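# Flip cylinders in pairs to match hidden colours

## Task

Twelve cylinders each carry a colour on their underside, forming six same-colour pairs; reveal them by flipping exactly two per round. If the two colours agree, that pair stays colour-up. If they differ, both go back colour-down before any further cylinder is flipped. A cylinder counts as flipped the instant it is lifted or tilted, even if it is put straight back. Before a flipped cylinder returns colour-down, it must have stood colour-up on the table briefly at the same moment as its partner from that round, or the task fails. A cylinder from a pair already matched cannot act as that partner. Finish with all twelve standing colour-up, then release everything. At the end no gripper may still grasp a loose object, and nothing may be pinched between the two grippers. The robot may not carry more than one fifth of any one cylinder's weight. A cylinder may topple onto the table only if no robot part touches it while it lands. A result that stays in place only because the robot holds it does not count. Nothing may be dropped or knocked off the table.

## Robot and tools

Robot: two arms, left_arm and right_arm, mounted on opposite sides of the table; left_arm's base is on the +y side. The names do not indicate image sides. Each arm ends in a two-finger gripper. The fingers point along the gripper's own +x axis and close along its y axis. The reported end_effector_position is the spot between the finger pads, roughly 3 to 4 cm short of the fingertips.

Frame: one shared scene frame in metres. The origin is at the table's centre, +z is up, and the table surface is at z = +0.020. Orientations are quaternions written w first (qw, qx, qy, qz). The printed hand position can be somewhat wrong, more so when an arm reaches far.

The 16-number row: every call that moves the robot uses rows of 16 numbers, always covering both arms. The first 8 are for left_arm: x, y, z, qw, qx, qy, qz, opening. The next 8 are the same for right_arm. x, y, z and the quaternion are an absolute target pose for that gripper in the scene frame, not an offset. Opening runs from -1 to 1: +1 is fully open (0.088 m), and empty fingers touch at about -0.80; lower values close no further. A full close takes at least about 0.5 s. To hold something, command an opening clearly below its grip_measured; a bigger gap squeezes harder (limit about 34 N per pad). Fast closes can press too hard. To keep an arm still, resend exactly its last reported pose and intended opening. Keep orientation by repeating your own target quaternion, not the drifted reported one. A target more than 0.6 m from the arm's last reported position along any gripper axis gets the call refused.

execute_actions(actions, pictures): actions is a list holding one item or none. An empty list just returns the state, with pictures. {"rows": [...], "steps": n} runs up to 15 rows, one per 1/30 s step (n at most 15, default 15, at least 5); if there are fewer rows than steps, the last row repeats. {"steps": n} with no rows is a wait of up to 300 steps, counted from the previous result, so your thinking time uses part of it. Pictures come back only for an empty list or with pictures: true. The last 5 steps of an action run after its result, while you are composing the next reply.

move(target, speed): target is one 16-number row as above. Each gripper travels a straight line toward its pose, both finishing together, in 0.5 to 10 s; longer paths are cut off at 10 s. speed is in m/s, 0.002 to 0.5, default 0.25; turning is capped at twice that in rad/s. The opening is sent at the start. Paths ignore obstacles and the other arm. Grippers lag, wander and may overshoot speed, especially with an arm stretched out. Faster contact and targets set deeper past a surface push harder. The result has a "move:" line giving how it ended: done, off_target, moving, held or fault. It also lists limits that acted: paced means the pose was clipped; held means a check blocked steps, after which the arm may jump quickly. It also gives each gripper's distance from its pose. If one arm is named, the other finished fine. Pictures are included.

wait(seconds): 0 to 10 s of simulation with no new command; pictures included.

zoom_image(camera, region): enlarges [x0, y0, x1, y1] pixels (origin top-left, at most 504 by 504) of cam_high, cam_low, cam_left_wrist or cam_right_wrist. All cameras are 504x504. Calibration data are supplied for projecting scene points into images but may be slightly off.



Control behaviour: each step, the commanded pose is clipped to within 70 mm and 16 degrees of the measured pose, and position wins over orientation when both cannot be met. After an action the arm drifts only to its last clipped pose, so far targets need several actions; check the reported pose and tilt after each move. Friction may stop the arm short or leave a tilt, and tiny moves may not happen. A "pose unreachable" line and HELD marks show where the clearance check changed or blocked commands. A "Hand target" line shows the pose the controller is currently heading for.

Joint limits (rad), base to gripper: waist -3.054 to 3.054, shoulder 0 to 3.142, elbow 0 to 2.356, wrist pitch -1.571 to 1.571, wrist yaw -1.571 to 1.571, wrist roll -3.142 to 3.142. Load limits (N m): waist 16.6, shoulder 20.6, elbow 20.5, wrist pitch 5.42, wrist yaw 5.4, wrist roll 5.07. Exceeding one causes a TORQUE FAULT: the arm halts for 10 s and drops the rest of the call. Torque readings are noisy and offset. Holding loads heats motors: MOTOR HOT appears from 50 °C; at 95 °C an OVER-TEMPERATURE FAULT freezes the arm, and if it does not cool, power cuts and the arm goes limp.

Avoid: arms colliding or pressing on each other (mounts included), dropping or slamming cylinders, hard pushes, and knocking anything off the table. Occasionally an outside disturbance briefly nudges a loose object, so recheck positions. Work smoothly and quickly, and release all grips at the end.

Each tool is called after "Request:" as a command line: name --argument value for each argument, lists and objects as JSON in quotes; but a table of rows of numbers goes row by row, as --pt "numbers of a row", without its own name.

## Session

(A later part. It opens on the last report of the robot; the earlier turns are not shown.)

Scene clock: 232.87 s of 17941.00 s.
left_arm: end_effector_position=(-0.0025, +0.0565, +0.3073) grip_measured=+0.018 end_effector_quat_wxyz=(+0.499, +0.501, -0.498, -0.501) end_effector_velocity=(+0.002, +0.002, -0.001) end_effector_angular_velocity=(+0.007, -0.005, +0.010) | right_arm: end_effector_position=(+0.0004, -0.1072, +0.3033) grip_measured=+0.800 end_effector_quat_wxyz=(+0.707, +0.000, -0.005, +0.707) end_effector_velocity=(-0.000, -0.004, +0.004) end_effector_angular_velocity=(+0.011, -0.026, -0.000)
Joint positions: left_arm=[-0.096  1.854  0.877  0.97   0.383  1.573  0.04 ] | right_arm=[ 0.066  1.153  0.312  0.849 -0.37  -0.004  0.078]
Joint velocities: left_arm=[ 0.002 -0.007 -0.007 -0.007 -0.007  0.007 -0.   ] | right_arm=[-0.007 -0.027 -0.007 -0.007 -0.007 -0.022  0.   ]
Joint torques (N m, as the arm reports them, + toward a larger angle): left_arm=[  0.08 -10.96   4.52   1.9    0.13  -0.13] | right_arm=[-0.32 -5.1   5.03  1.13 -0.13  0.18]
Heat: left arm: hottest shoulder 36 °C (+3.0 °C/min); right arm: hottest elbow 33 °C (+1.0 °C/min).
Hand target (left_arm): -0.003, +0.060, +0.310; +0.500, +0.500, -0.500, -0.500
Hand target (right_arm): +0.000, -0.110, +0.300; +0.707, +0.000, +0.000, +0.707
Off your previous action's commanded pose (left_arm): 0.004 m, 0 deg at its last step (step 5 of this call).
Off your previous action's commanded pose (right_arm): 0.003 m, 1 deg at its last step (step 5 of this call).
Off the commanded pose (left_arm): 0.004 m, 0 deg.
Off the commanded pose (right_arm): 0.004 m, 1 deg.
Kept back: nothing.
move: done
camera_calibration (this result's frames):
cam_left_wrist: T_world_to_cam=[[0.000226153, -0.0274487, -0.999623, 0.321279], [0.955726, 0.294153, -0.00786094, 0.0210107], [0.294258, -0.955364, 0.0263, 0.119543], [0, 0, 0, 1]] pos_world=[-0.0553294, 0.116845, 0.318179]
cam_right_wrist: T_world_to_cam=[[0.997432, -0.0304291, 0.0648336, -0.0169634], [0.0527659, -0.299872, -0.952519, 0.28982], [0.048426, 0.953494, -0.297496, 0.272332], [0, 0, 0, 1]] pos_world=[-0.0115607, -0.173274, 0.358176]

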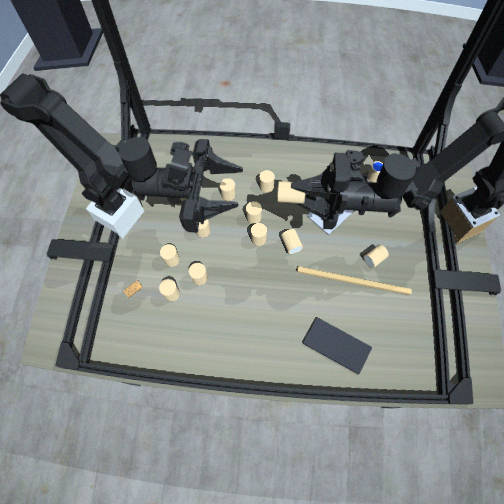

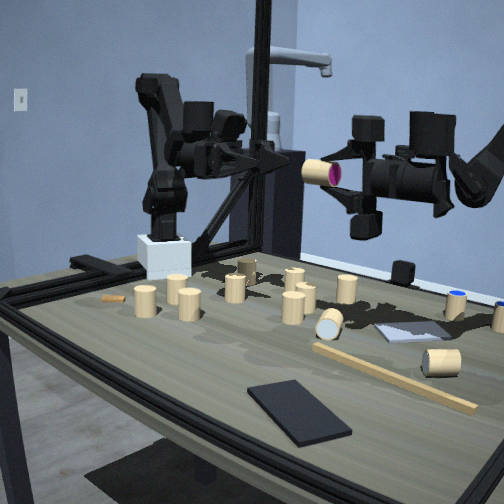

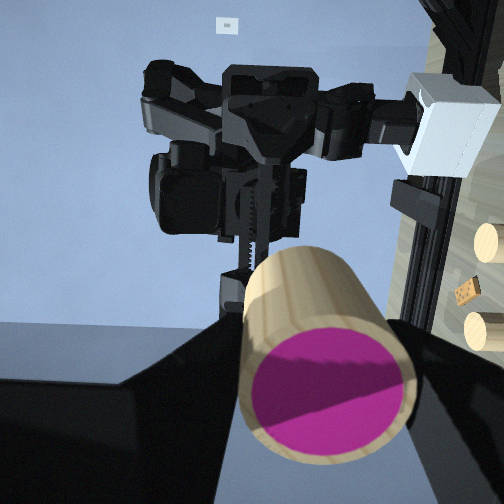

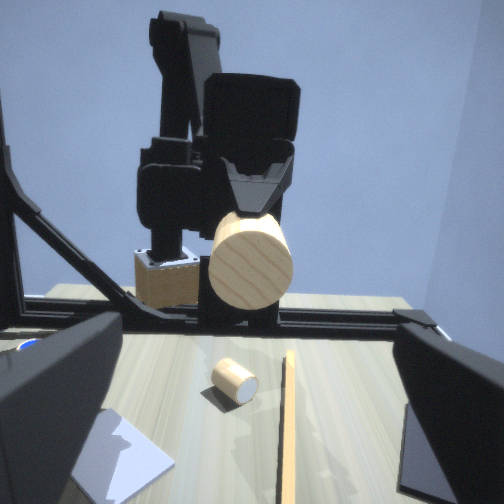

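Request:
move --target '[-0.21,0.28,0.16,0,-0.707,0,0.707,-0.4,0.089,-0.178,0.16,0.5,-0.5,0.5,0.5,0.7]' --speed 0.4

Request:
move --target '[-0.21,0.28,0.075,0,-0.707,0,0.707,-0.4,0.089,-0.178,0.078,0.5,-0.5,0.5,0.5,0.7]' --speed 0.08

Request:
execute_actions --actions '[{"rows":[[-0.21,0.28,0.075,0,-0.707,0,0.707,0.7,0.089,-0.178,0.078,0.5,-0.5,0.5,0.5,-0.4]],"steps":13}]'

Request:
move --target '[-0.21,0.28,0.17,0,-0.707,0,0.707,0.7,0.089,-0.178,0.17,0.5,-0.5,0.5,0.5,-0.4]'

Request:
move --target '[-0.003,0.09,0.31,0.5,0.5,-0.5,-0.5,0.8,0,-0.05,0.298,0.707,0,0,0.707,-0.4]' --speed 0.4

Request:
move --target '[-0.003,0.014,0.31,0.5,0.5,-0.5,-0.5,0.8,0,-0.05,0.298,0.707,0,0,0.707,-0.4]' --speed 0.15

Request:
execute_actions --actions '[{"rows":[[-0.003,0.014,0.31,0.5,0.5,-0.5,-0.5,-0.4,0,-0.05,0.298,0.707,0,0,0.707,-0.4]],"steps":15}]'

Request:
execute_actions --actions '[{"rows":[[-0.003,0.014,0.31,0.5,0.5,-0.5,-0.5,-0.4,0,-0.05,0.298,0.707,0,0,0.707,0.8]],"steps":10}]'

Request:
move --target '[-0.003,0.06,0.31,0.5,0.5,-0.5,-0.5,-0.4,0,-0.11,0.3,0.707,0,0,0.707,0.8]'

Request:
move --target '[-0.15,0.28,0.16,0,-0.707,0,0.707,-0.4,-0.155,-0.257,0.16,0.5,-0.5,0.5,0.5,0.7]' --speed 0.4

Request:
move --target '[-0.15,0.28,0.075,0,-0.707,0,0.707,-0.4,-0.155,-0.257,0.078,0.5,-0.5,0.5,0.5,0.7]' --speed 0.08

Request:
execute_actions --actions '[{"rows":[[-0.15,0.28,0.075,0,-0.707,0,0.707,0.7,-0.155,-0.257,0.078,0.5,-0.5,0.5,0.5,0.7]],"steps":13}]'

Request:
move --target '[-0.15,0.28,0.17,0,-0.707,0,0.707,0.7,-0.155,-0.257,0.078,0.5,-0.5,0.5,0.5,0.7]'

Scene clock: 236.03 s of 17941.00 s.
left_arm: end_effector_position=(-0.2092, +0.2803, +0.1587) grip_measured=+0.016 end_effector_quat_wxyz=(+0.004, +0.704, +0.002, -0.710) end_effector_velocity=(+0.001, +0.006, -0.002) end_effector_angular_velocity=(+0.028, -0.016, +0.015) | right_arm: end_effector_position=(+0.0876, -0.1806, +0.1623) grip_measured=+0.700 end_effector_quat_wxyz=(+0.500, -0.497, +0.499, +0.505) end_effector_velocity=(-0.002, -0.006, -0.000) end_effector_angular_velocity=(-0.035, +0.013, -0.010)
Joint positions: left_arm=[-0.772  1.621  0.924 -0.868  0.008  1.271  0.04 ] | right_arm=[-0.12   1.716  1.137 -0.988 -0.01  -0.56   0.073]
Joint velocities: left_arm=[-0.007  0.007 -0.002 -0.022 -0.007 -0.022 -0.   ] | right_arm=[-0.002  0.007  0.007 -0.037  0.007  0.007 -0.   ]
Joint torques (N m, as the arm reports them, + toward a larger angle): left_arm=[-0.13 -4.96  6.25  0.16  0.19 -0.07] | right_arm=[ 0.3  -6.73  6.85 -0.1   0.   -0.17]
Heat: left arm: hottest shoulder 36 °C (+3.0 °C/min); right arm: hottest elbow 33 °C (+1.0 °C/min).
Hand target (left_arm): -0.211, +0.279, +0.159; +0.003, +0.703, +0.003, -0.711
Hand target (right_arm): +0.088, -0.179, +0.161; +0.496, -0.501, +0.499, +0.504
Off the commanded pose (left_arm): 0.002 m, 1 deg.
Off the commanded pose (right_arm): 0.004 m, 1 deg.
Kept back: nothing.
move: done
camera_calibration (this result's frames):
cam_left_wrist: T_world_to_cam=[[-0.00764733, 0.999302, -0.036572, -0.263388], [0.958336, 0.0177675, 0.285091, 0.183006], [0.285541, -0.0328681, -0.957803, 0.293861], [0, 0, 0, 1]] pos_world=[-0.261305, 0.269611, 0.219655]
cam_right_wrist: T_world_to_cam=[[0.997811, 0.0616405, 0.0239612, -0.0738497], [0.0517155, -0.953086, 0.29825, -0.19191], [0.0412214, -0.296358, -0.954187, 0.177634], [0, 0, 0, 1]] pos_world=[0.0762904, -0.125711, 0.228503]

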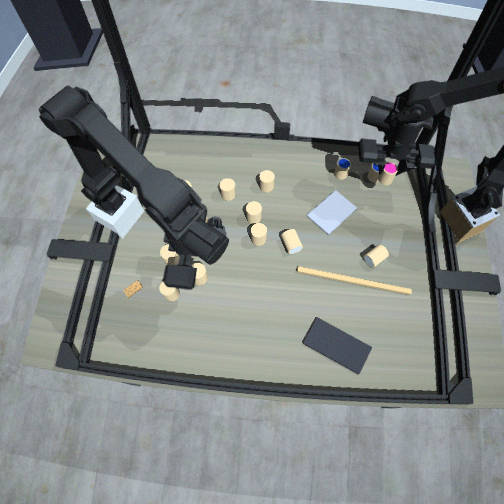

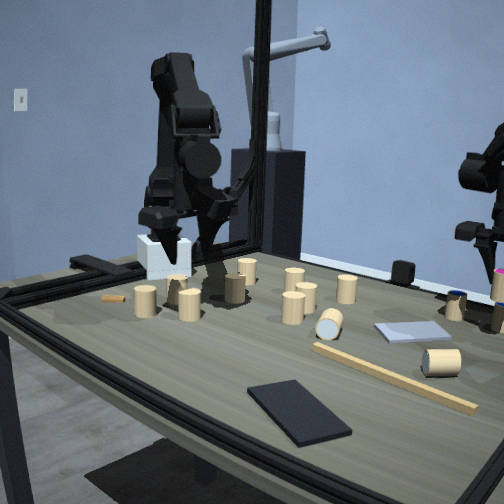

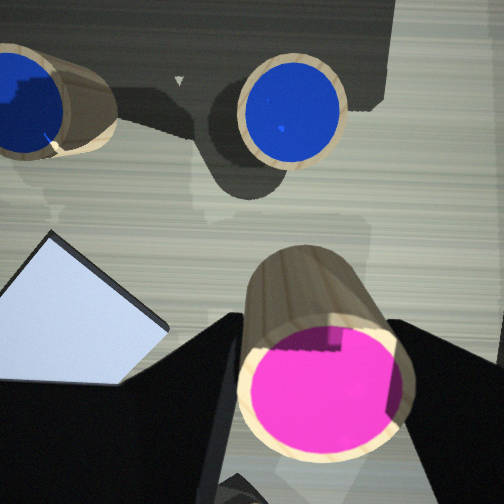

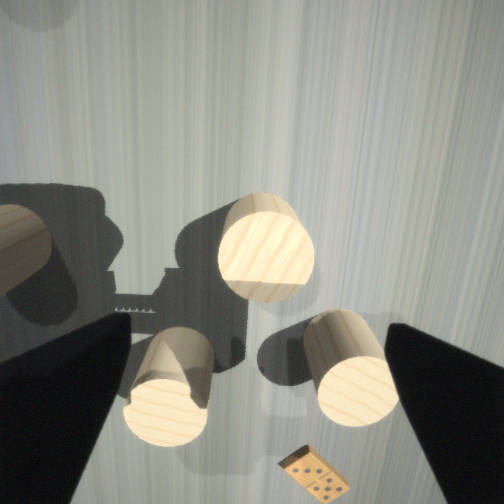

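Scene clock: 237.50 s of 17941.00 s.
left_arm: end_effector_position=(-0.2110, +0.2756, +0.0816) grip_measured=+0.016 end_effector_quat_wxyz=(+0.007, +0.704, -0.005, -0.710) end_effector_velocity=(-0.001, +0.003, +0.000) end_effector_angular_velocity=(+0.009, +0.005, +0.005) | right_arm: end_effector_position=(+0.0910, -0.1758, +0.0837) grip_measured=+0.700 end_effector_quat_wxyz=(+0.505, -0.498, +0.494, +0.503) end_effector_velocity=(+0.001, +0.003, -0.002) end_effector_angular_velocity=(+0.014, -0.001, +0.020)
Joint positions: left_arm=[-0.776  1.822  0.785 -0.515  0.003  1.27   0.04 ] | right_arm=[-0.117  1.873  0.981 -0.661 -0.003 -0.556  0.073]
Joint velocities: left_arm=[-0.002 -0.002 -0.002 -0.007  0.007 -0.007 -0.   ] | right_arm=[-0.002  0.007 -0.002  0.022 -0.007 -0.022 -0.   ]
Joint torques (N m, as the arm reports them, + toward a larger angle): left_arm=[-0.41 -4.19  3.1   1.02 -0.08  0.01] | right_arm=[ 0.29 -7.03  3.62  0.3   0.    0.18]
Heat: left arm: hottest shoulder 35 °C (+1.0 °C/min); right arm: hottest elbow 33 °C (+1.0 °C/min).
Hand target (left_arm): -0.210, +0.280, +0.075; +0.000, +0.707, +0.000, -0.707
Hand target (right_arm): +0.089, -0.179, +0.078; +0.500, -0.500, +0.500, +0.500
Off the commanded pose (left_arm): 0.008 m, 1 deg.
Off the commanded pose (right_arm): 0.006 m, 1 deg.
Kept back: nothing.
move: done
camera_calibration (this result's frames):
cam_left_wrist: T_world_to_cam=[[-0.0038605, 0.998745, -0.0499353, -0.25944], [0.958196, 0.0179805, 0.285546, 0.206725], [0.286086, -0.0467454, -0.957063, 0.224322], [0, 0, 0, 1]] pos_world=[-0.26326, 0.265883, 0.142705]
cam_right_wrist: T_world_to_cam=[[0.997453, 0.0605834, 0.037633, -0.0768817], [0.0469916, -0.955196, 0.29222, -0.163591], [0.0536505, -0.289707, -0.95561, 0.104091], [0, 0, 0, 1]] pos_world=[0.0787887, -0.121447, 0.150168]

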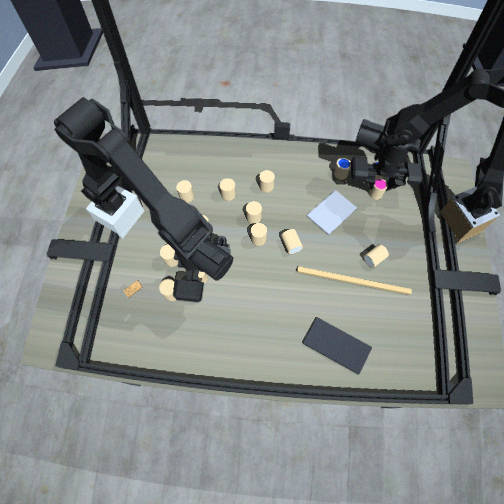

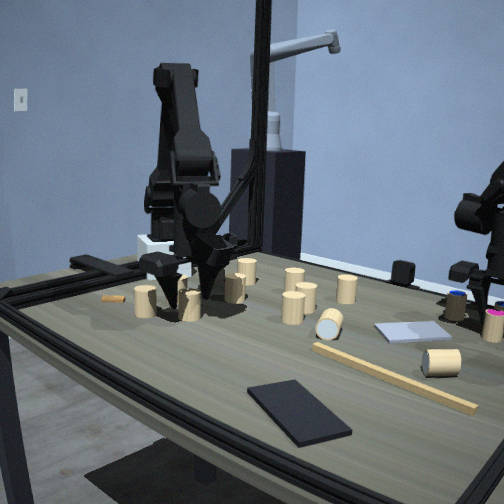

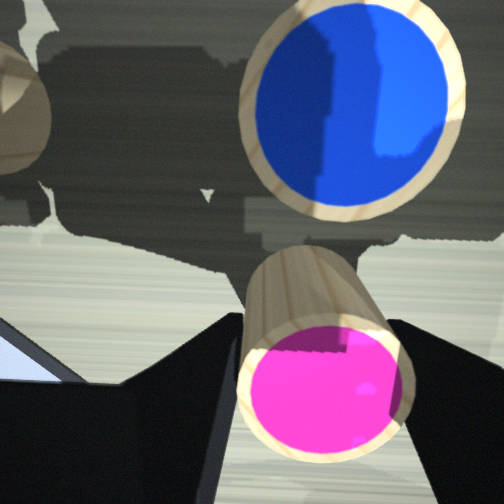

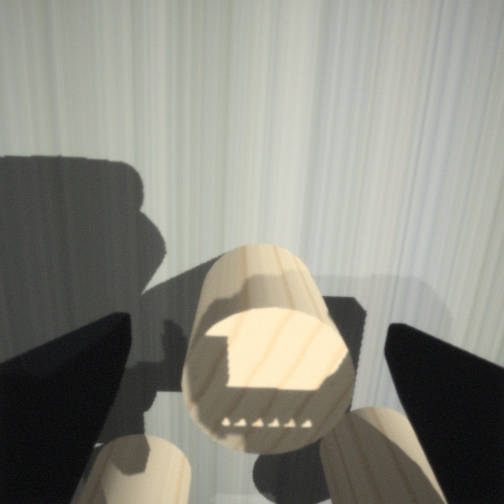

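Scene clock: 237.77 s of 17941.00 s.
left_arm: end_effector_position=(-0.2112, +0.2750, +0.0794) grip_measured=+0.542 end_effector_quat_wxyz=(+0.008, +0.704, -0.005, -0.710) end_effector_velocity=(-0.000, +0.005, -0.003) end_effector_angular_velocity=(+0.023, +0.001, +0.019) | right_arm: end_effector_position=(+0.0910, -0.1759, +0.0827) grip_measured=+0.021 end_effector_quat_wxyz=(+0.504, -0.499, +0.494, +0.502) end_effector_velocity=(-0.000, -0.001, -0.000) end_effector_angular_velocity=(-0.010, -0.003, +0.024)
Joint positions: left_arm=[-0.776  1.83   0.784 -0.504  0.003  1.271  0.066] | right_arm=[-0.117  1.877  0.981 -0.659 -0.002 -0.556  0.04 ]
Joint velocities: left_arm=[-0.002  0.012 -0.002 -0.007  0.007 -0.022  0.174] | right_arm=[ 0.002  0.002  0.002 -0.007  0.007 -0.022  0.   ]
Joint torques (N m, as the arm reports them, + toward a larger angle): left_arm=[-0.15 -5.56  3.16  0.36 -0.06  0.04] | right_arm=[ 0.29 -7.04  4.06  0.23 -0.03  0.16]
Heat: left arm: hottest shoulder 35 °C (+1.0 °C/min); right arm: hottest elbow 33 °C (+1.0 °C/min).
Steps of this call (steps 1 to 8: the first 8 steps of this action). Readings (end_effector_position):
1: left_arm (-0.2110, +0.2756, +0.0816) | right_arm (+0.0909, -0.1758, +0.0835)
2: left_arm (-0.2110, +0.2756, +0.0816) | right_arm (+0.0910, -0.1758, +0.0834)
4: left_arm (-0.2114, +0.2742, +0.0811) | right_arm (+0.0909, -0.1760, +0.0830)
8: the state above

Scene clock: 239.20 s of 17941.00 s.
left_arm: end_effector_position=(-0.2087, +0.2832, +0.1652) grip_measured=+0.700 end_effector_quat_wxyz=(-0.005, +0.708, +0.007, -0.706) end_effector_velocity=(-0.002, -0.001, +0.003) end_effector_angular_velocity=(-0.005, +0.009, +0.005) | right_arm: end_effector_position=(+0.0887, -0.1795, +0.1646) grip_measured=+0.022 end_effector_quat_wxyz=(+0.494, -0.501, +0.505, +0.500) end_effector_velocity=(-0.005, -0.004, +0.003) end_effector_angular_velocity=(-0.011, +0.033, +0.005)
Joint positions: left_arm=[-0.776  1.618  0.949 -0.919  0.003  1.271  0.073] | right_arm=[-0.117  1.733  1.168 -1.02  -0.002 -0.555  0.04 ]
Joint velocities: left_arm=[-0.002 -0.007  0.007 -0.007  0.007 -0.007  0.   ] | right_arm=[-0.002 -0.002  0.007 -0.037 -0.022 -0.007  0.   ]
Joint torques (N m, as the arm reports them, + toward a larger angle): left_arm=[-0.08 -7.62  6.04  0.14 -0.11  0.  ] | right_arm=[ 0.25 -9.5   6.93 -0.14 -0.04  0.17]
Heat: left arm: hottest shoulder 35 °C (+1.0 °C/min); right arm: hottest elbow 33 °C (+0.0 °C/min).
Hand target (left_arm): -0.210, +0.280, +0.170; +0.000, +0.707, +0.000, -0.707
Hand target (right_arm): +0.089, -0.177, +0.170; +0.500, -0.500, +0.500, +0.500
Off your previous action's commanded pose (left_arm): 0.007 m, 1 deg at its last step (step 5 of this call).
Off your previous action's commanded pose (right_arm): 0.005 m, 1 deg at its last step (step 5 of this call).
Off the commanded pose (left_arm): 0.006 m, 1 deg.
Off the commanded pose (right_arm): 0.006 m, 1 deg.
Kept back: nothing.
move: done
camera_calibration (this result's frames):
cam_left_wrist: T_world_to_cam=[[-0.00312486, 0.999864, -0.0161753, -0.268558], [0.95508, 0.00777739, 0.296245, 0.180931], [0.296331, -0.0145229, -0.954975, 0.296629], [0, 0, 0, 1]] pos_world=[-0.261543, 0.271423, 0.225329]
cam_right_wrist: T_world_to_cam=[[0.997942, 0.0609964, 0.0197966, -0.0744723], [0.0515661, -0.946777, 0.317734, -0.193719], [0.0381235, -0.316059, -0.947973, 0.175817], [0, 0, 0, 1]] pos_world=[0.0776056, -0.123298, 0.229695]

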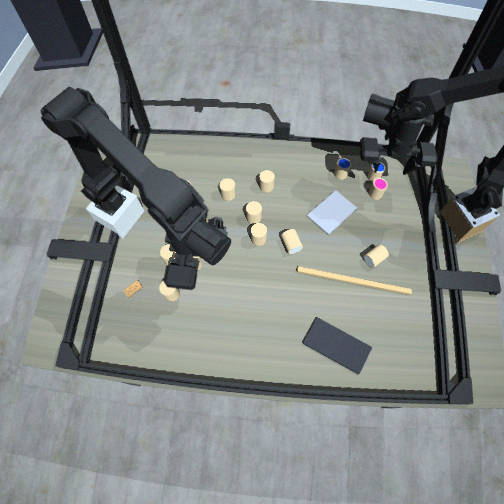

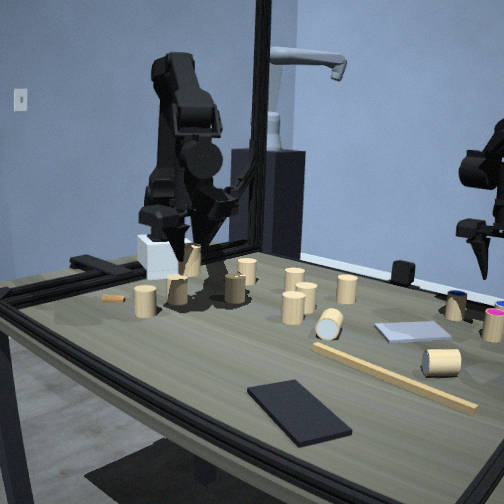

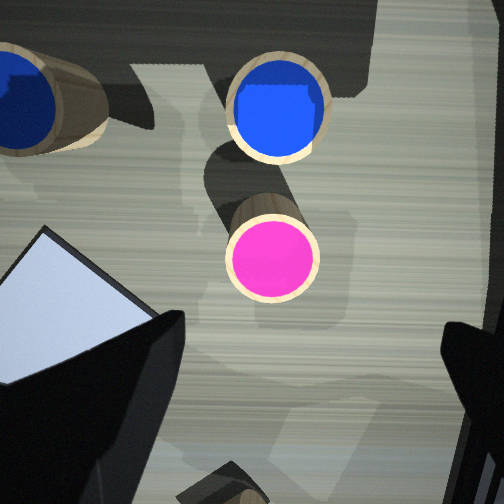

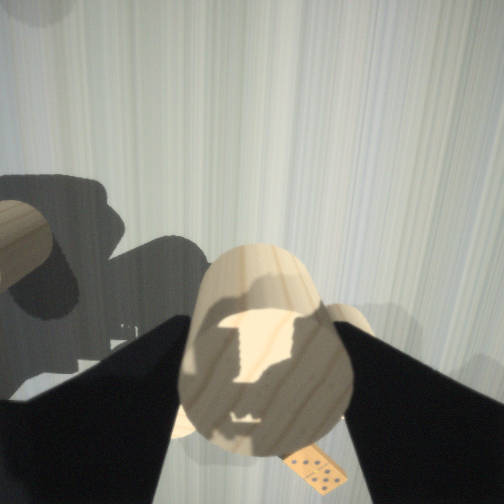

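Scene clock: 241.83 s of 17941.00 s.
left_arm: end_effector_position=(-0.0040, +0.0939, +0.3123) grip_measured=+0.800 end_effector_quat_wxyz=(+0.494, +0.502, -0.506, -0.498) end_effector_velocity=(-0.002, -0.001, +0.002) end_effector_angular_velocity=(-0.015, +0.015, -0.010) | right_arm: end_effector_position=(+0.0016, -0.0486, +0.3025) grip_measured=+0.022 end_effector_quat_wxyz=(+0.711, -0.002, -0.010, +0.703) end_effector_velocity=(-0.000, -0.001, -0.001) end_effector_angular_velocity=(+0.007, +0.005, +0.005)
Joint positions: left_arm=[-0.052  1.732  0.737  0.994  0.436  1.586  0.078] | right_arm=[ 0.154  1.439  0.488  0.962 -0.272 -0.014  0.04 ]
Joint velocities: left_arm=[-0.002  0.007  0.002  0.022  0.007 -0.022 -0.   ] | right_arm=[-0.002  0.007 -0.007  0.022 -0.007  0.007  0.   ]
Joint torques (N m, as the arm reports them, + toward a larger angle): left_arm=[ 0.15 -6.35  6.29  1.75  0.1  -0.18] | right_arm=[ 0.29 -5.15  4.94  1.62  0.07  0.19]
Heat: left arm: hottest shoulder 35 °C (+1.0 °C/min); right arm: hottest elbow 33 °C (+0.0 °C/min).
Hand target (left_arm): -0.002, +0.091, +0.312; +0.495, +0.500, -0.505, -0.499
Hand target (right_arm): +0.001, -0.049, +0.297; +0.711, -0.003, -0.003, +0.704
Off the commanded pose (left_arm): 0.005 m, 1 deg.
Off the commanded pose (right_arm): 0.005 m, 1 deg.
Kept back: nothing.
move: done
camera_calibration (this result's frames):
cam_left_wrist: T_world_to_cam=[[0.0147922, -0.0332355, -0.999338, 0.327847], [0.958304, 0.285711, 0.00468272, 0.00830977], [0.285367, -0.957739, 0.036076, 0.152763], [0, 0, 0, 1]] pos_world=[-0.0564063, 0.154829, 0.32208]
cam_right_wrist: T_world_to_cam=[[0.996321, -0.0406285, 0.0754604, -0.0200187], [0.0600382, -0.297451, -0.952847, 0.306794], [0.0611585, 0.953872, -0.293918, 0.215042], [0, 0, 0, 1]] pos_world=[-0.0116259, -0.11468, 0.357043]

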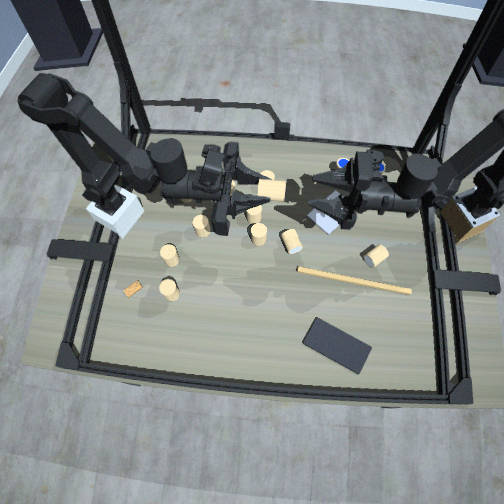

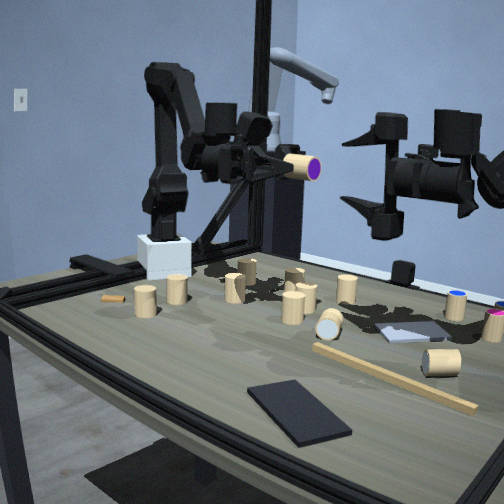

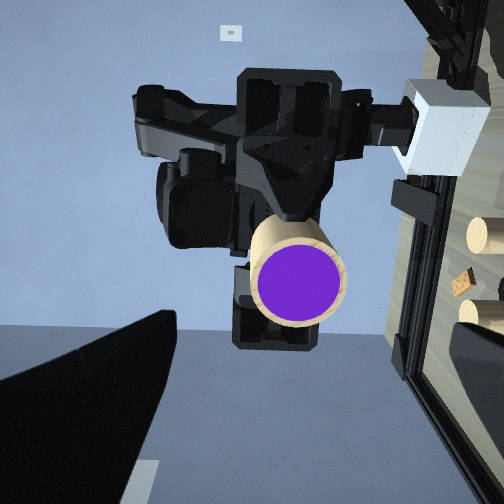

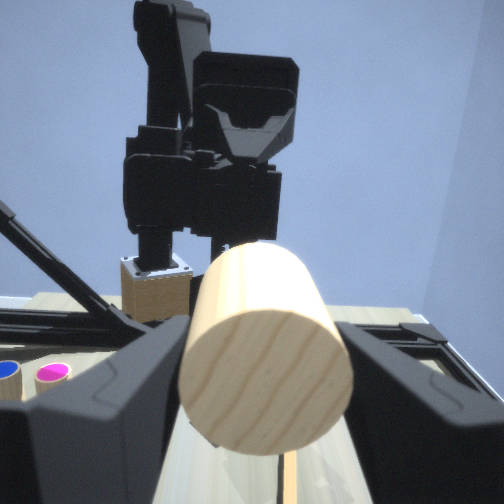

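Scene clock: 242.90 s of 17941.00 s.
left_arm: end_effector_position=(-0.0031, +0.0179, +0.3137) grip_measured=+0.800 end_effector_quat_wxyz=(+0.501, +0.500, -0.503, -0.497) end_effector_velocity=(+0.001, -0.003, -0.003) end_effector_angular_velocity=(+0.016, -0.002, +0.005) | right_arm: end_effector_position=(+0.0003, -0.0487, +0.3021) grip_measured=+0.022 end_effector_quat_wxyz=(+0.708, +0.001, -0.006, +0.707) end_effector_velocity=(+0.002, -0.001, -0.002) end_effector_angular_velocity=(-0.007, +0.009, -0.010)
Joint positions: left_arm=[-0.135  1.956  1.043  0.92   0.344  1.573  0.078] | right_arm=[ 0.154  1.439  0.487  0.962 -0.28  -0.005  0.04 ]
Joint velocities: left_arm=[-0.002  0.007  0.012 -0.022 -0.007  0.007 -0.   ] | right_arm=[-0.002 -0.002 -0.002 -0.007  0.007  0.007 -0.   ]
Joint torques (N m, as the arm reports them, + toward a larger angle): left_arm=[-0.39 -8.27  6.97  1.44 -0.19 -0.15] | right_arm=[-0.17 -6.02  4.94  1.36 -0.12  0.2 ]
Heat: left arm: hottest shoulder 35 °C (+2.0 °C/min); right arm: hottest elbow 33 °C (+0.0 °C/min).
Hand target (left_arm): -0.003, +0.014, +0.310; +0.500, +0.500, -0.500, -0.500
Hand target (right_arm): +0.000, -0.050, +0.298; +0.707, -0.000, +0.000, +0.707
Off the commanded pose (left_arm): 0.005 m, 0 deg.
Off the commanded pose (right_arm): 0.004 m, 1 deg.
Kept back: nothing.
move: done
camera_calibration (this result's frames):
cam_left_wrist: T_world_to_cam=[[0.0054686, -0.0402812, -0.999173, 0.326695], [0.955764, 0.294061, -0.00662391, 0.0325525], [0.294085, -0.954938, 0.0401074, 0.078345], [0, 0, 0, 1]] pos_world=[-0.0559391, 0.0784018, 0.323499]
cam_right_wrist: T_world_to_cam=[[0.997287, -0.0321196, 0.0662347, -0.0155107], [0.0537183, -0.29764, -0.953166, 0.306583], [0.0503294, 0.954138, -0.295107, 0.215459], [0, 0, 0, 1]] pos_world=[-0.0118444, -0.114825, 0.356836]

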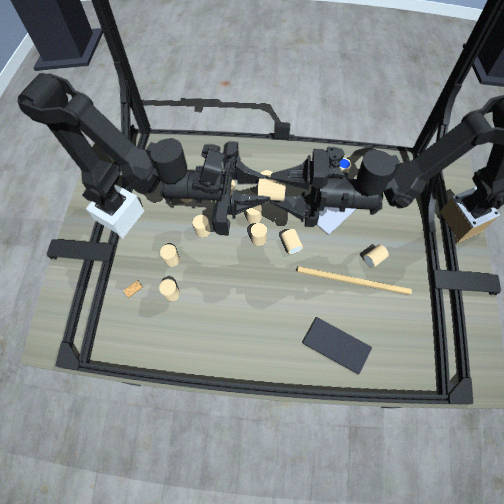

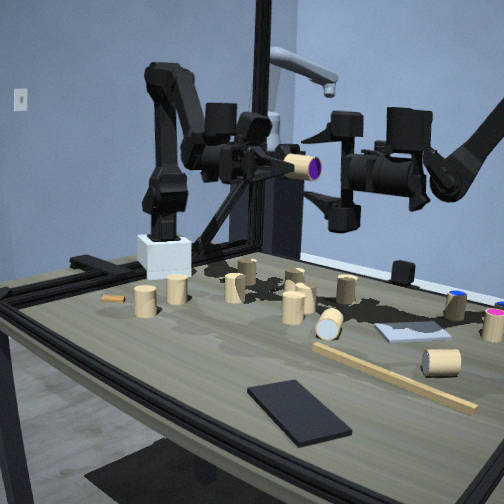

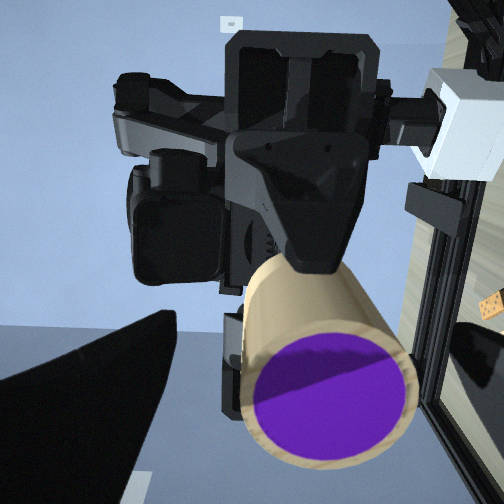

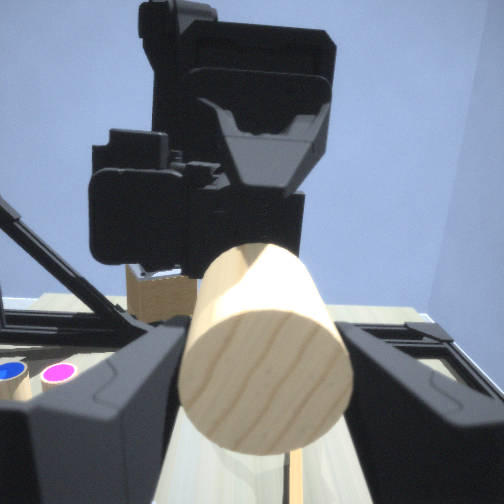

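Scene clock: 243.23 s of 17941.00 s.
left_arm: end_effector_position=(-0.0031, +0.0174, +0.3136) grip_measured=+0.020 end_effector_quat_wxyz=(+0.500, +0.500, -0.503, -0.497) end_effector_velocity=(-0.000, +0.001, +0.001) end_effector_angular_velocity=(+0.002, +0.008, -0.005) | right_arm: end_effector_position=(+0.0002, -0.0487, +0.3021) grip_measured=+0.022 end_effector_quat_wxyz=(+0.707, +0.001, -0.006, +0.707) end_effector_velocity=(-0.000, -0.001, -0.005) end_effector_angular_velocity=(-0.016, -0.003, +0.005)
Joint positions: left_arm=[-0.135  1.956  1.045  0.917  0.344  1.573  0.04 ] | right_arm=[ 0.154  1.439  0.487  0.962 -0.281 -0.005  0.04 ]
Joint velocities: left_arm=[ 0.002 -0.007 -0.002 -0.007  0.007 -0.007 -0.   ] | right_arm=[-0.002  0.002 -0.007 -0.007 -0.007 -0.007 -0.   ]
Joint torques (N m, as the arm reports them, + toward a larger angle): left_arm=[-0.34 -8.18  6.72  1.49 -0.05 -0.17] | right_arm=[-0.16 -6.04  4.98  1.37 -0.12  0.18]
Heat: left arm: hottest shoulder 35 °C (+2.0 °C/min); right arm: hottest elbow 33 °C (+0.0 °C/min).
Steps of this call (steps 1 to 10: the first 10 steps of this action). Readings (end_effector_position):
1: left_arm (-0.0033, +0.0178, +0.3137) | right_arm (+0.0002, -0.0487, +0.3021)
2: left_arm (-0.0032, +0.0176, +0.3137) | right_arm (+0.0002, -0.0487, +0.3021)
4: left_arm (-0.0032, +0.0176, +0.3138) | right_arm (+0.0002, -0.0487, +0.3021)
8: left_arm (-0.0031, +0.0175, +0.3138) | right_arm (+0.0002, -0.0487, +0.3021)
10: the state above

Scene clock: 243.57 s of 17941.00 s.
left_arm: end_effector_position=(-0.0031, +0.0174, +0.3133) grip_measured=+0.020 end_effector_quat_wxyz=(+0.500, +0.500, -0.502, -0.498) end_effector_velocity=(+0.003, -0.001, -0.011) end_effector_angular_velocity=(+0.025, +0.002, +0.010) | right_arm: end_effector_position=(+0.0002, -0.0487, +0.3021) grip_measured=+0.189 end_effector_quat_wxyz=(+0.707, +0.001, -0.006, +0.707) end_effector_velocity=(-0.000, -0.001, -0.002) end_effector_angular_velocity=(-0.007, -0.005, +0.005)
Joint positions: left_arm=[-0.135  1.957  1.045  0.917  0.344  1.573  0.04 ] | right_arm=[ 0.154  1.439  0.487  0.962 -0.281 -0.005  0.048]
Joint velocities: left_arm=[ 0.002  0.017 -0.002 -0.007 -0.007  0.007 -0.   ] | right_arm=[-0.002 -0.002 -0.002 -0.007 -0.007 -0.007  0.161]
Joint torques (N m, as the arm reports them, + toward a larger angle): left_arm=[-0.05 -8.6   6.74  1.55 -0.12 -0.11] | right_arm=[-0.17 -6.05  4.99  1.36 -0.11  0.18]
Heat: left arm: hottest shoulder 35 °C (+2.0 °C/min); right arm: hottest elbow 33 °C (+0.0 °C/min).
Off your previous action's commanded pose (left_arm): 0.005 m, 0 deg at its last step (step 5 of this call).
Off your previous action's commanded pose (right_arm): 0.004 m, 1 deg at its last step (step 5 of this call).
Steps of this call (steps 1 to 5: the last 5 steps of your previous action; steps 6 to 10: the first 5 steps of this action). Readings (end_effector_position):
6: left_arm (-0.0031, +0.0174, +0.3136) | right_arm (+0.0002, -0.0487, +0.3021)
7: left_arm (-0.0031, +0.0174, +0.3136) | right_arm (+0.0002, -0.0487, +0.3021)
9: left_arm (-0.0031, +0.0174, +0.3136) | right_arm (+0.0002, -0.0487, +0.3021)
10: the state above

Scene clock: 245.10 s of 17941.00 s.
left_arm: end_effector_position=(-0.0027, +0.0564, +0.3073) grip_measured=+0.018 end_effector_quat_wxyz=(+0.499, +0.501, -0.499, -0.501) end_effector_velocity=(+0.002, +0.002, +0.002) end_effector_angular_velocity=(-0.007, +0.005, +0.010) | right_arm: end_effector_position=(+0.0003, -0.1073, +0.3034) grip_measured=+0.800 end_effector_quat_wxyz=(+0.707, +0.000, -0.005, +0.707) end_effector_velocity=(-0.002, -0.005, -0.001) end_effector_angular_velocity=(-0.007, -0.005, +0.015)
Joint positions: left_arm=[-0.096  1.854  0.877  0.97   0.383  1.573  0.04 ] | right_arm=[ 0.066  1.153  0.312  0.849 -0.37  -0.004  0.078]
Joint velocities: left_arm=[ 0.002 -0.007 -0.007  0.007 -0.007 -0.007 -0.   ] | right_arm=[-0.007 -0.027 -0.012 -0.022 -0.022 -0.007 -0.   ]
Joint torques (N m, as the arm reports them, + toward a larger angle): left_arm=[  0.46 -10.88   4.66   1.85   0.21  -0.12] | right_arm=[-0.25 -5.01  5.12  1.14 -0.13  0.18]
Heat: left arm: hottest shoulder 35 °C (+2.0 °C/min); right arm: hottest elbow 33 °C (+0.0 °C/min).
Hand target (left_arm): -0.003, +0.060, +0.310; +0.500, +0.500, -0.500, -0.500
Hand target (right_arm): +0.000, -0.110, +0.300; +0.707, +0.000, +0.000, +0.707
Off your previous action's commanded pose (left_arm): 0.004 m, 0 deg at its last step (step 5 of this call).
Off your previous action's commanded pose (right_arm): 0.004 m, 1 deg at its last step (step 5 of this call).
Off the commanded pose (left_arm): 0.004 m, 0 deg.
Off the commanded pose (right_arm): 0.004 m, 1 deg.
Kept back: nothing.
move: done
camera_calibration (this result's frames):
cam_left_wrist: T_world_to_cam=[[0.000215682, -0.0274488, -0.999623, 0.321278], [0.955838, 0.293788, -0.00786094, 0.0212188], [0.293893, -0.955476, 0.0263, 0.119554], [0, 0, 0, 1]] pos_world=[-0.055487, 0.116816, 0.318179]
cam_right_wrist: T_world_to_cam=[[0.997409, -0.0300746, 0.0653438, -0.0170179], [0.0533769, -0.299514, -0.952598, 0.289987], [0.0482203, 0.953618, -0.297132, 0.272307], [0, 0, 0, 1]] pos_world=[-0.0116356, -0.173334, 0.358264]

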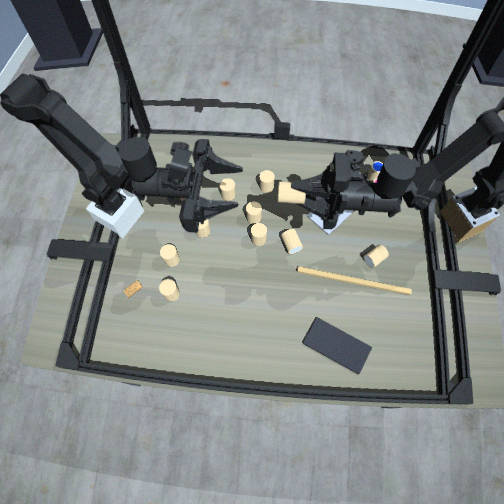

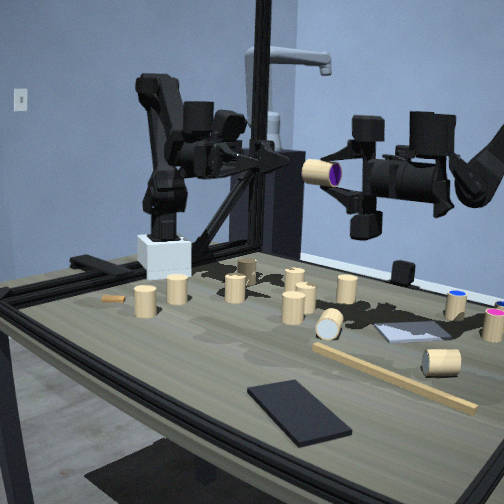

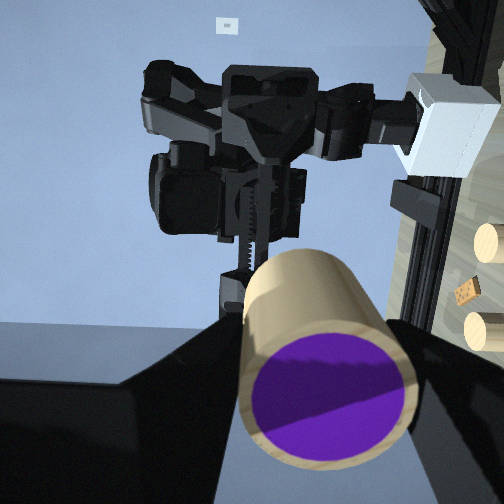

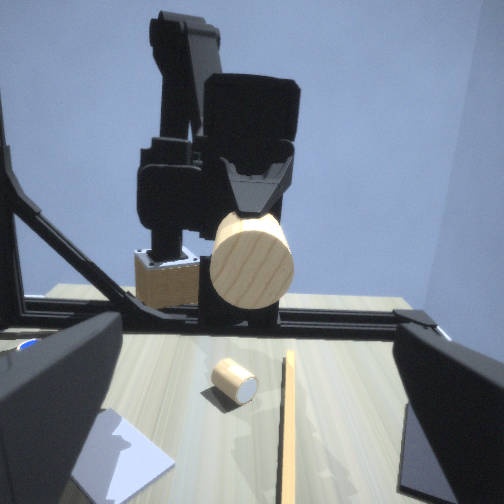

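Scene clock: 247.60 s of 17941.00 s.
left_arm: end_effector_position=(-0.1493, +0.2804, +0.1585) grip_measured=+0.016 end_effector_quat_wxyz=(+0.004, +0.704, +0.002, -0.710) end_effector_velocity=(-0.000, +0.005, -0.001) end_effector_angular_velocity=(+0.027, -0.009, +0.015) | right_arm: end_effector_position=(-0.1520, -0.2592, +0.1608) grip_measured=+0.700 end_effector_quat_wxyz=(+0.499, -0.503, +0.494, +0.504) end_effector_velocity=(-0.001, -0.006, -0.002) end_effector_angular_velocity=(-0.038, +0.006, -0.005)
Joint positions: left_arm=[-0.54   1.582  0.883 -0.867  0.009  1.502  0.04 ] | right_arm=[ 0.891  1.316  0.756 -1.007  0.006  0.441  0.073]
Joint velocities: left_arm=[-0.007  0.007  0.002 -0.022 -0.007 -0.022  0.   ] | right_arm=[ 0.002  0.012  0.002 -0.022 -0.022  0.007 -0.   ]
Joint torques (N m, as the arm reports them, + toward a larger angle): left_arm=[-0.33 -4.91  6.2   0.12  0.09 -0.12] | right_arm=[ 0.34 -3.78  6.92 -0.09 -0.09  0.17]
Heat: left arm: hottest shoulder 35 °C (+2.0 °C/min); right arm: hottest elbow 33 °C (+0.0 °C/min).
Hand target (left_arm): -0.150, +0.278, +0.159; +0.003, +0.704, +0.003, -0.710
Hand target (right_arm): -0.154, -0.258, +0.161; +0.498, -0.503, +0.496, +0.502
Off the commanded pose (left_arm): 0.002 m, 1 deg.
Off the commanded pose (right_arm): 0.004 m, 1 deg.
Kept back: nothing.
move: done
camera_calibration (this result's frames):
cam_left_wrist: T_world_to_cam=[[-0.0080345, 0.999285, -0.036944, -0.263033], [0.958337, 0.018244, 0.285058, 0.125615], [0.285528, -0.0331145, -0.957798, 0.276664], [0, 0, 0, 1]] pos_world=[-0.20149, 0.269714, 0.219463]
cam_right_wrist: T_world_to_cam=[[0.996848, 0.071543, 0.0342932, 0.170913], [0.0579343, -0.951723, 0.301442, -0.253203], [0.0542037, -0.298505, -0.952868, 0.164015], [0, 0, 0, 1]] pos_world=[-0.164595, -0.204247, 0.22675]

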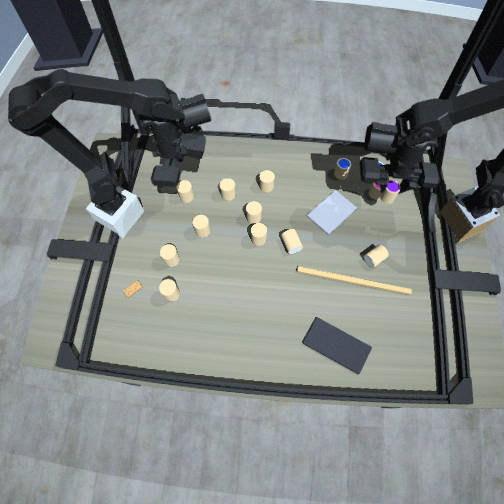

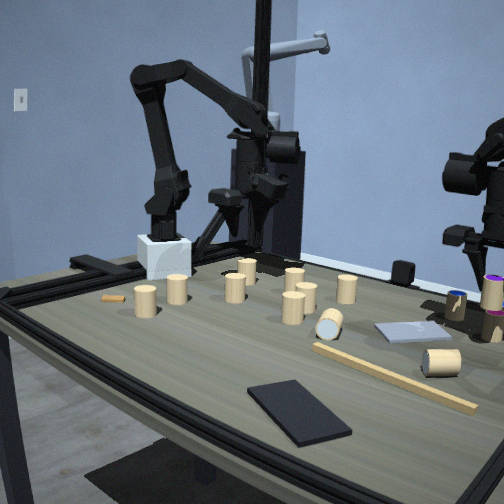

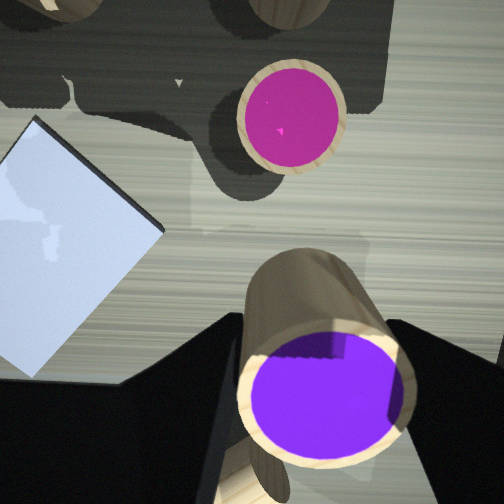

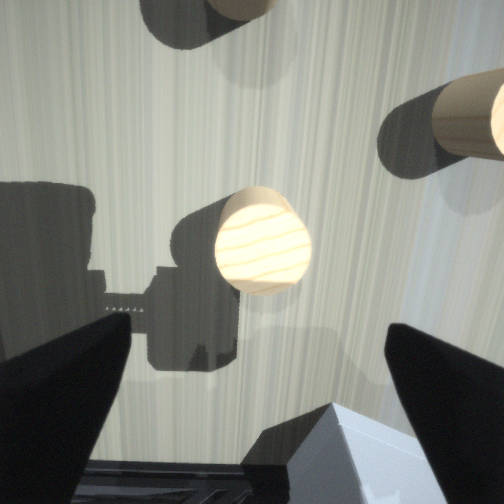

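Scene clock: 249.10 s of 17941.00 s.
left_arm: end_effector_position=(-0.1501, +0.2754, +0.0806) grip_measured=+0.016 end_effector_quat_wxyz=(+0.007, +0.706, -0.005, -0.709) end_effector_velocity=(+0.002, +0.004, -0.001) end_effector_angular_velocity=(+0.011, -0.023, +0.000) | right_arm: end_effector_position=(-0.1553, -0.2542, +0.0820) grip_measured=+0.700 end_effector_quat_wxyz=(+0.502, -0.496, +0.497, +0.505) end_effector_velocity=(-0.001, +0.001, -0.003) end_effector_angular_velocity=(+0.003, +0.010, +0.005)
Joint positions: left_arm=[-0.545  1.792  0.738 -0.499  0.003  1.502  0.04 ] | right_arm=[ 0.892  1.521  0.56  -0.595  0.002  0.453  0.073]
Joint velocities: left_arm=[-0.007 -0.002 -0.007 -0.007 -0.022 -0.007 -0.   ] | right_arm=[-0.002  0.007 -0.007  0.022 -0.007 -0.007 -0.   ]
Joint torques (N m, as the arm reports them, + toward a larger angle): left_arm=[-0.2  -4.19  3.11  0.87 -0.04  0.  ] | right_arm=[ 0.29 -4.22  3.4   0.3  -0.11  0.19]
Heat: left arm: hottest shoulder 35 °C (+1.0 °C/min); right arm: hottest elbow 33 °C (+0.0 °C/min).
Hand target (left_arm): -0.150, +0.280, +0.075; +0.000, +0.707, -0.000, -0.707
Hand target (right_arm): -0.155, -0.258, +0.079; +0.500, -0.500, +0.500, +0.500
Off the commanded pose (left_arm): 0.007 m, 1 deg.
Off the commanded pose (right_arm): 0.005 m, 1 deg.
Kept back: nothing.
move: done
camera_calibration (this result's frames):
cam_left_wrist: T_world_to_cam=[[-0.00293128, 0.998693, -0.0510234, -0.258825], [0.957033, 0.0175968, 0.289444, 0.148223], [0.289964, -0.0479827, -0.955834, 0.206689], [0, 0, 0, 1]] pos_world=[-0.202545, 0.265796, 0.141452]
cam_right_wrist: T_world_to_cam=[[0.997803, 0.0606839, 0.0265998, 0.174572], [0.0502368, -0.954654, 0.293449, -0.225839], [0.0432012, -0.291468, -0.955604, 0.090836], [0, 0, 0, 1]] pos_world=[-0.166767, -0.199716, 0.148432]

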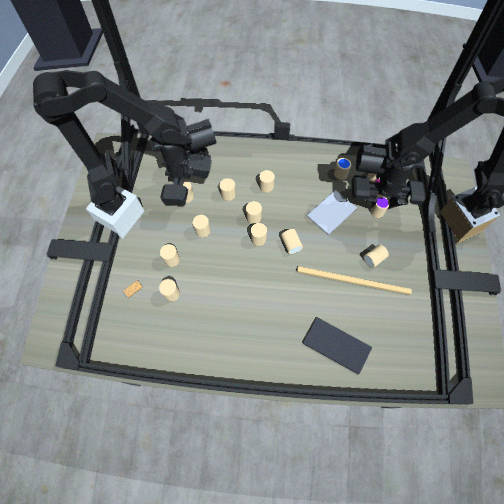

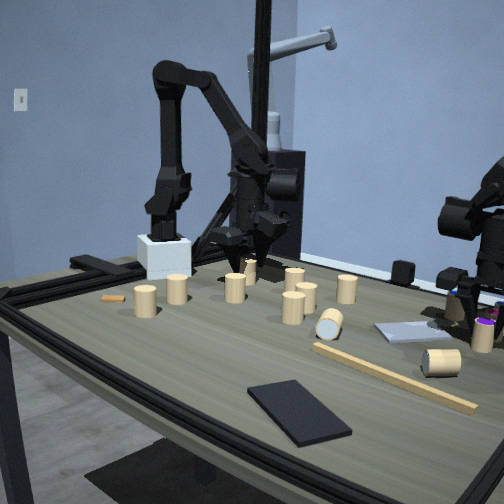

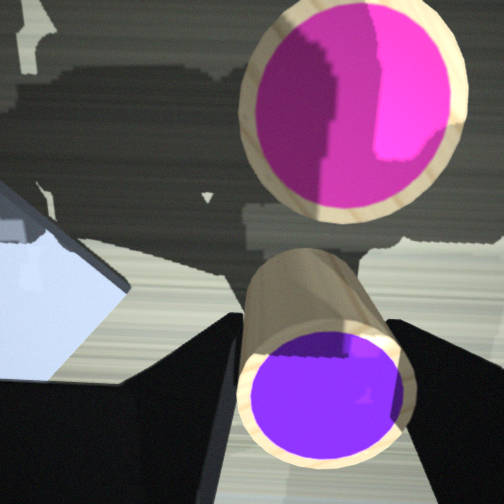

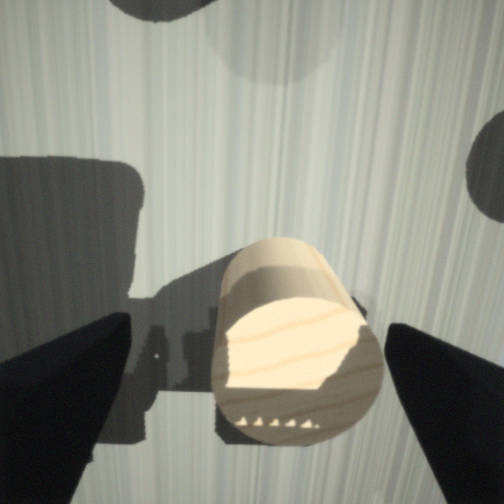

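Scene clock: 249.37 s of 17941.00 s.
left_arm: end_effector_position=(-0.1501, +0.2750, +0.0792) grip_measured=+0.545 end_effector_quat_wxyz=(+0.008, +0.706, -0.006, -0.709) end_effector_velocity=(-0.000, +0.005, -0.002) end_effector_angular_velocity=(+0.018, +0.006, +0.010) | right_arm: end_effector_position=(-0.1553, -0.2543, +0.0807) grip_measured=+0.700 end_effector_quat_wxyz=(+0.501, -0.497, +0.497, +0.504) end_effector_velocity=(+0.002, +0.002, -0.000) end_effector_angular_velocity=(+0.016, -0.017, +0.010)
Joint positions: left_arm=[-0.545  1.797  0.737 -0.491  0.003  1.502  0.066] | right_arm=[ 0.892  1.528  0.56  -0.592  0.002  0.453  0.073]
Joint velocities: left_arm=[ 0.002  0.002 -0.007 -0.007  0.007 -0.007  0.174] | right_arm=[ 0.002 -0.002 -0.002  0.007  0.022 -0.007 -0.   ]
Joint torques (N m, as the arm reports them, + toward a larger angle): left_arm=[-0.46 -5.13  3.29  0.43 -0.04  0.01] | right_arm=[ 0.26 -4.2   3.74  0.3  -0.11  0.17]
Heat: left arm: hottest shoulder 35 °C (+1.0 °C/min); right arm: hottest elbow 33 °C (+0.0 °C/min).
Steps of this call (steps 1 to 8: the first 8 steps of this action). Readings (end_effector_position):
1: left_arm (-0.1501, +0.2754, +0.0806) | right_arm (-0.1553, -0.2542, +0.0818)
2: left_arm (-0.1501, +0.2754, +0.0806) | right_arm (-0.1554, -0.2541, +0.0815)
4: left_arm (-0.1501, +0.2744, +0.0802) | right_arm (-0.1553, -0.2543, +0.0811)
8: the state above

Scene clock: 250.80 s of 17941.00 s.
left_arm: end_effector_position=(-0.1495, +0.2834, +0.1653) grip_measured=+0.700 end_effector_quat_wxyz=(-0.005, +0.706, +0.007, -0.708) end_effector_velocity=(+0.001, +0.004, +0.005) end_effector_angular_velocity=(+0.017, -0.009, +0.005) | right_arm: end_effector_position=(-0.1553, -0.2543, +0.0806) grip_measured=+0.700 end_effector_quat_wxyz=(+0.501, -0.497, +0.497, +0.504) end_effector_velocity=(+0.001, -0.002, -0.000) end_effector_angular_velocity=(-0.010, +0.003, +0.000)
Joint positions: left_arm=[-0.545  1.576  0.907 -0.918  0.003  1.502  0.073] | right_arm=[ 0.892  1.529  0.56  -0.591  0.002  0.453  0.073]
Joint velocities: left_arm=[-0.002 -0.007  0.012 -0.037 -0.007 -0.007 -0.   ] | right_arm=[-0.007 -0.002 -0.002 -0.007 -0.007 -0.007  0.   ]
Joint torques (N m, as the arm reports them, + toward a larger angle): left_arm=[-0.29 -7.06  6.14  0.14 -0.09  0.04] | right_arm=[ 0.25 -4.28  3.78  0.3  -0.1   0.18]
Heat: left arm: hottest shoulder 35 °C (+1.0 °C/min); right arm: hottest elbow 33 °C (+0.0 °C/min).
Hand target (left_arm): -0.150, +0.280, +0.170; -0.000, +0.707, +0.000, -0.707
Hand target (right_arm): -0.155, -0.257, +0.078; +0.500, -0.500, +0.500, +0.500
Off your previous action's commanded pose (left_arm): 0.006 m, 1 deg at its last step (step 5 of this call).
Off your previous action's commanded pose (right_arm): 0.004 m, 1 deg at its last step (step 5 of this call).
Off the commanded pose (left_arm): 0.006 m, 1 deg.
Off the commanded pose (right_arm): 0.004 m, 1 deg.
Kept back: nothing.
move: done
camera_calibration (this result's frames):
cam_left_wrist: T_world_to_cam=[[-0.00285411, 0.999867, -0.0160315, -0.268596], [0.956364, 0.0074131, 0.292084, 0.125409], [0.292165, -0.0144983, -0.956258, 0.278803], [0, 0, 0, 1]] pos_world=[-0.202159, 0.271673, 0.225672]
cam_right_wrist: T_world_to_cam=[[0.997761, 0.0607679, 0.0279197, 0.174473], [0.0497913, -0.953744, 0.296467, -0.22562], [0.0446439, -0.294413, -0.954635, 0.0888991], [0, 0, 0, 1]] pos_world=[-0.166818, -0.199613, 0.146884]

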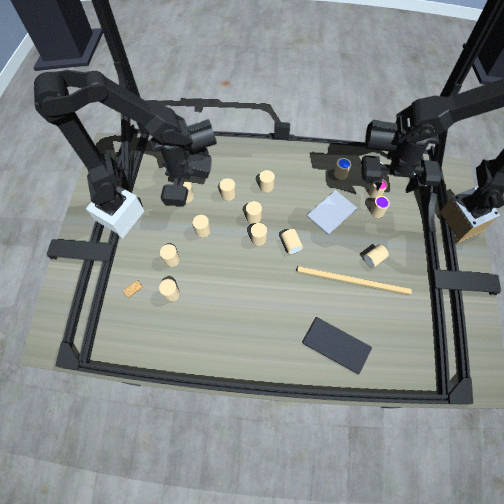

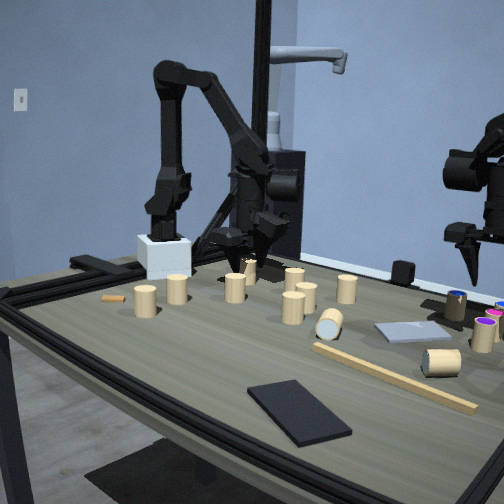

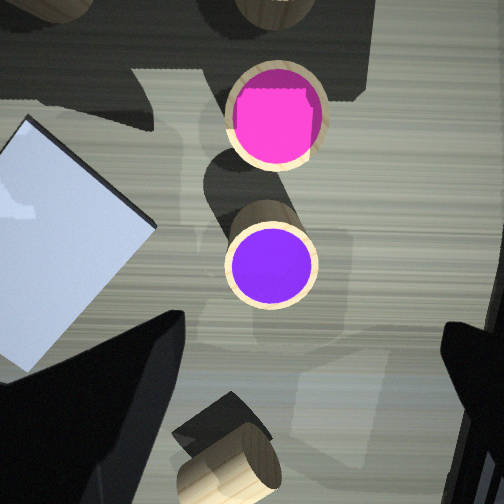

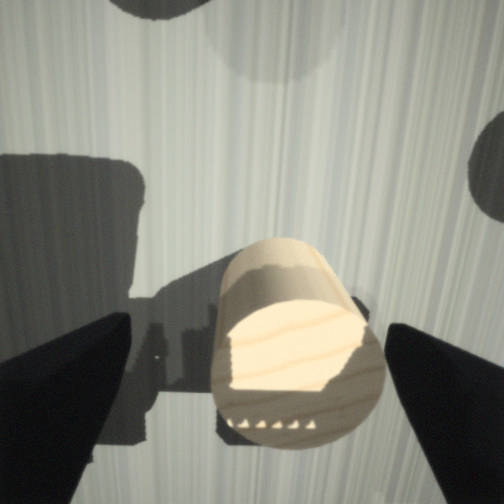

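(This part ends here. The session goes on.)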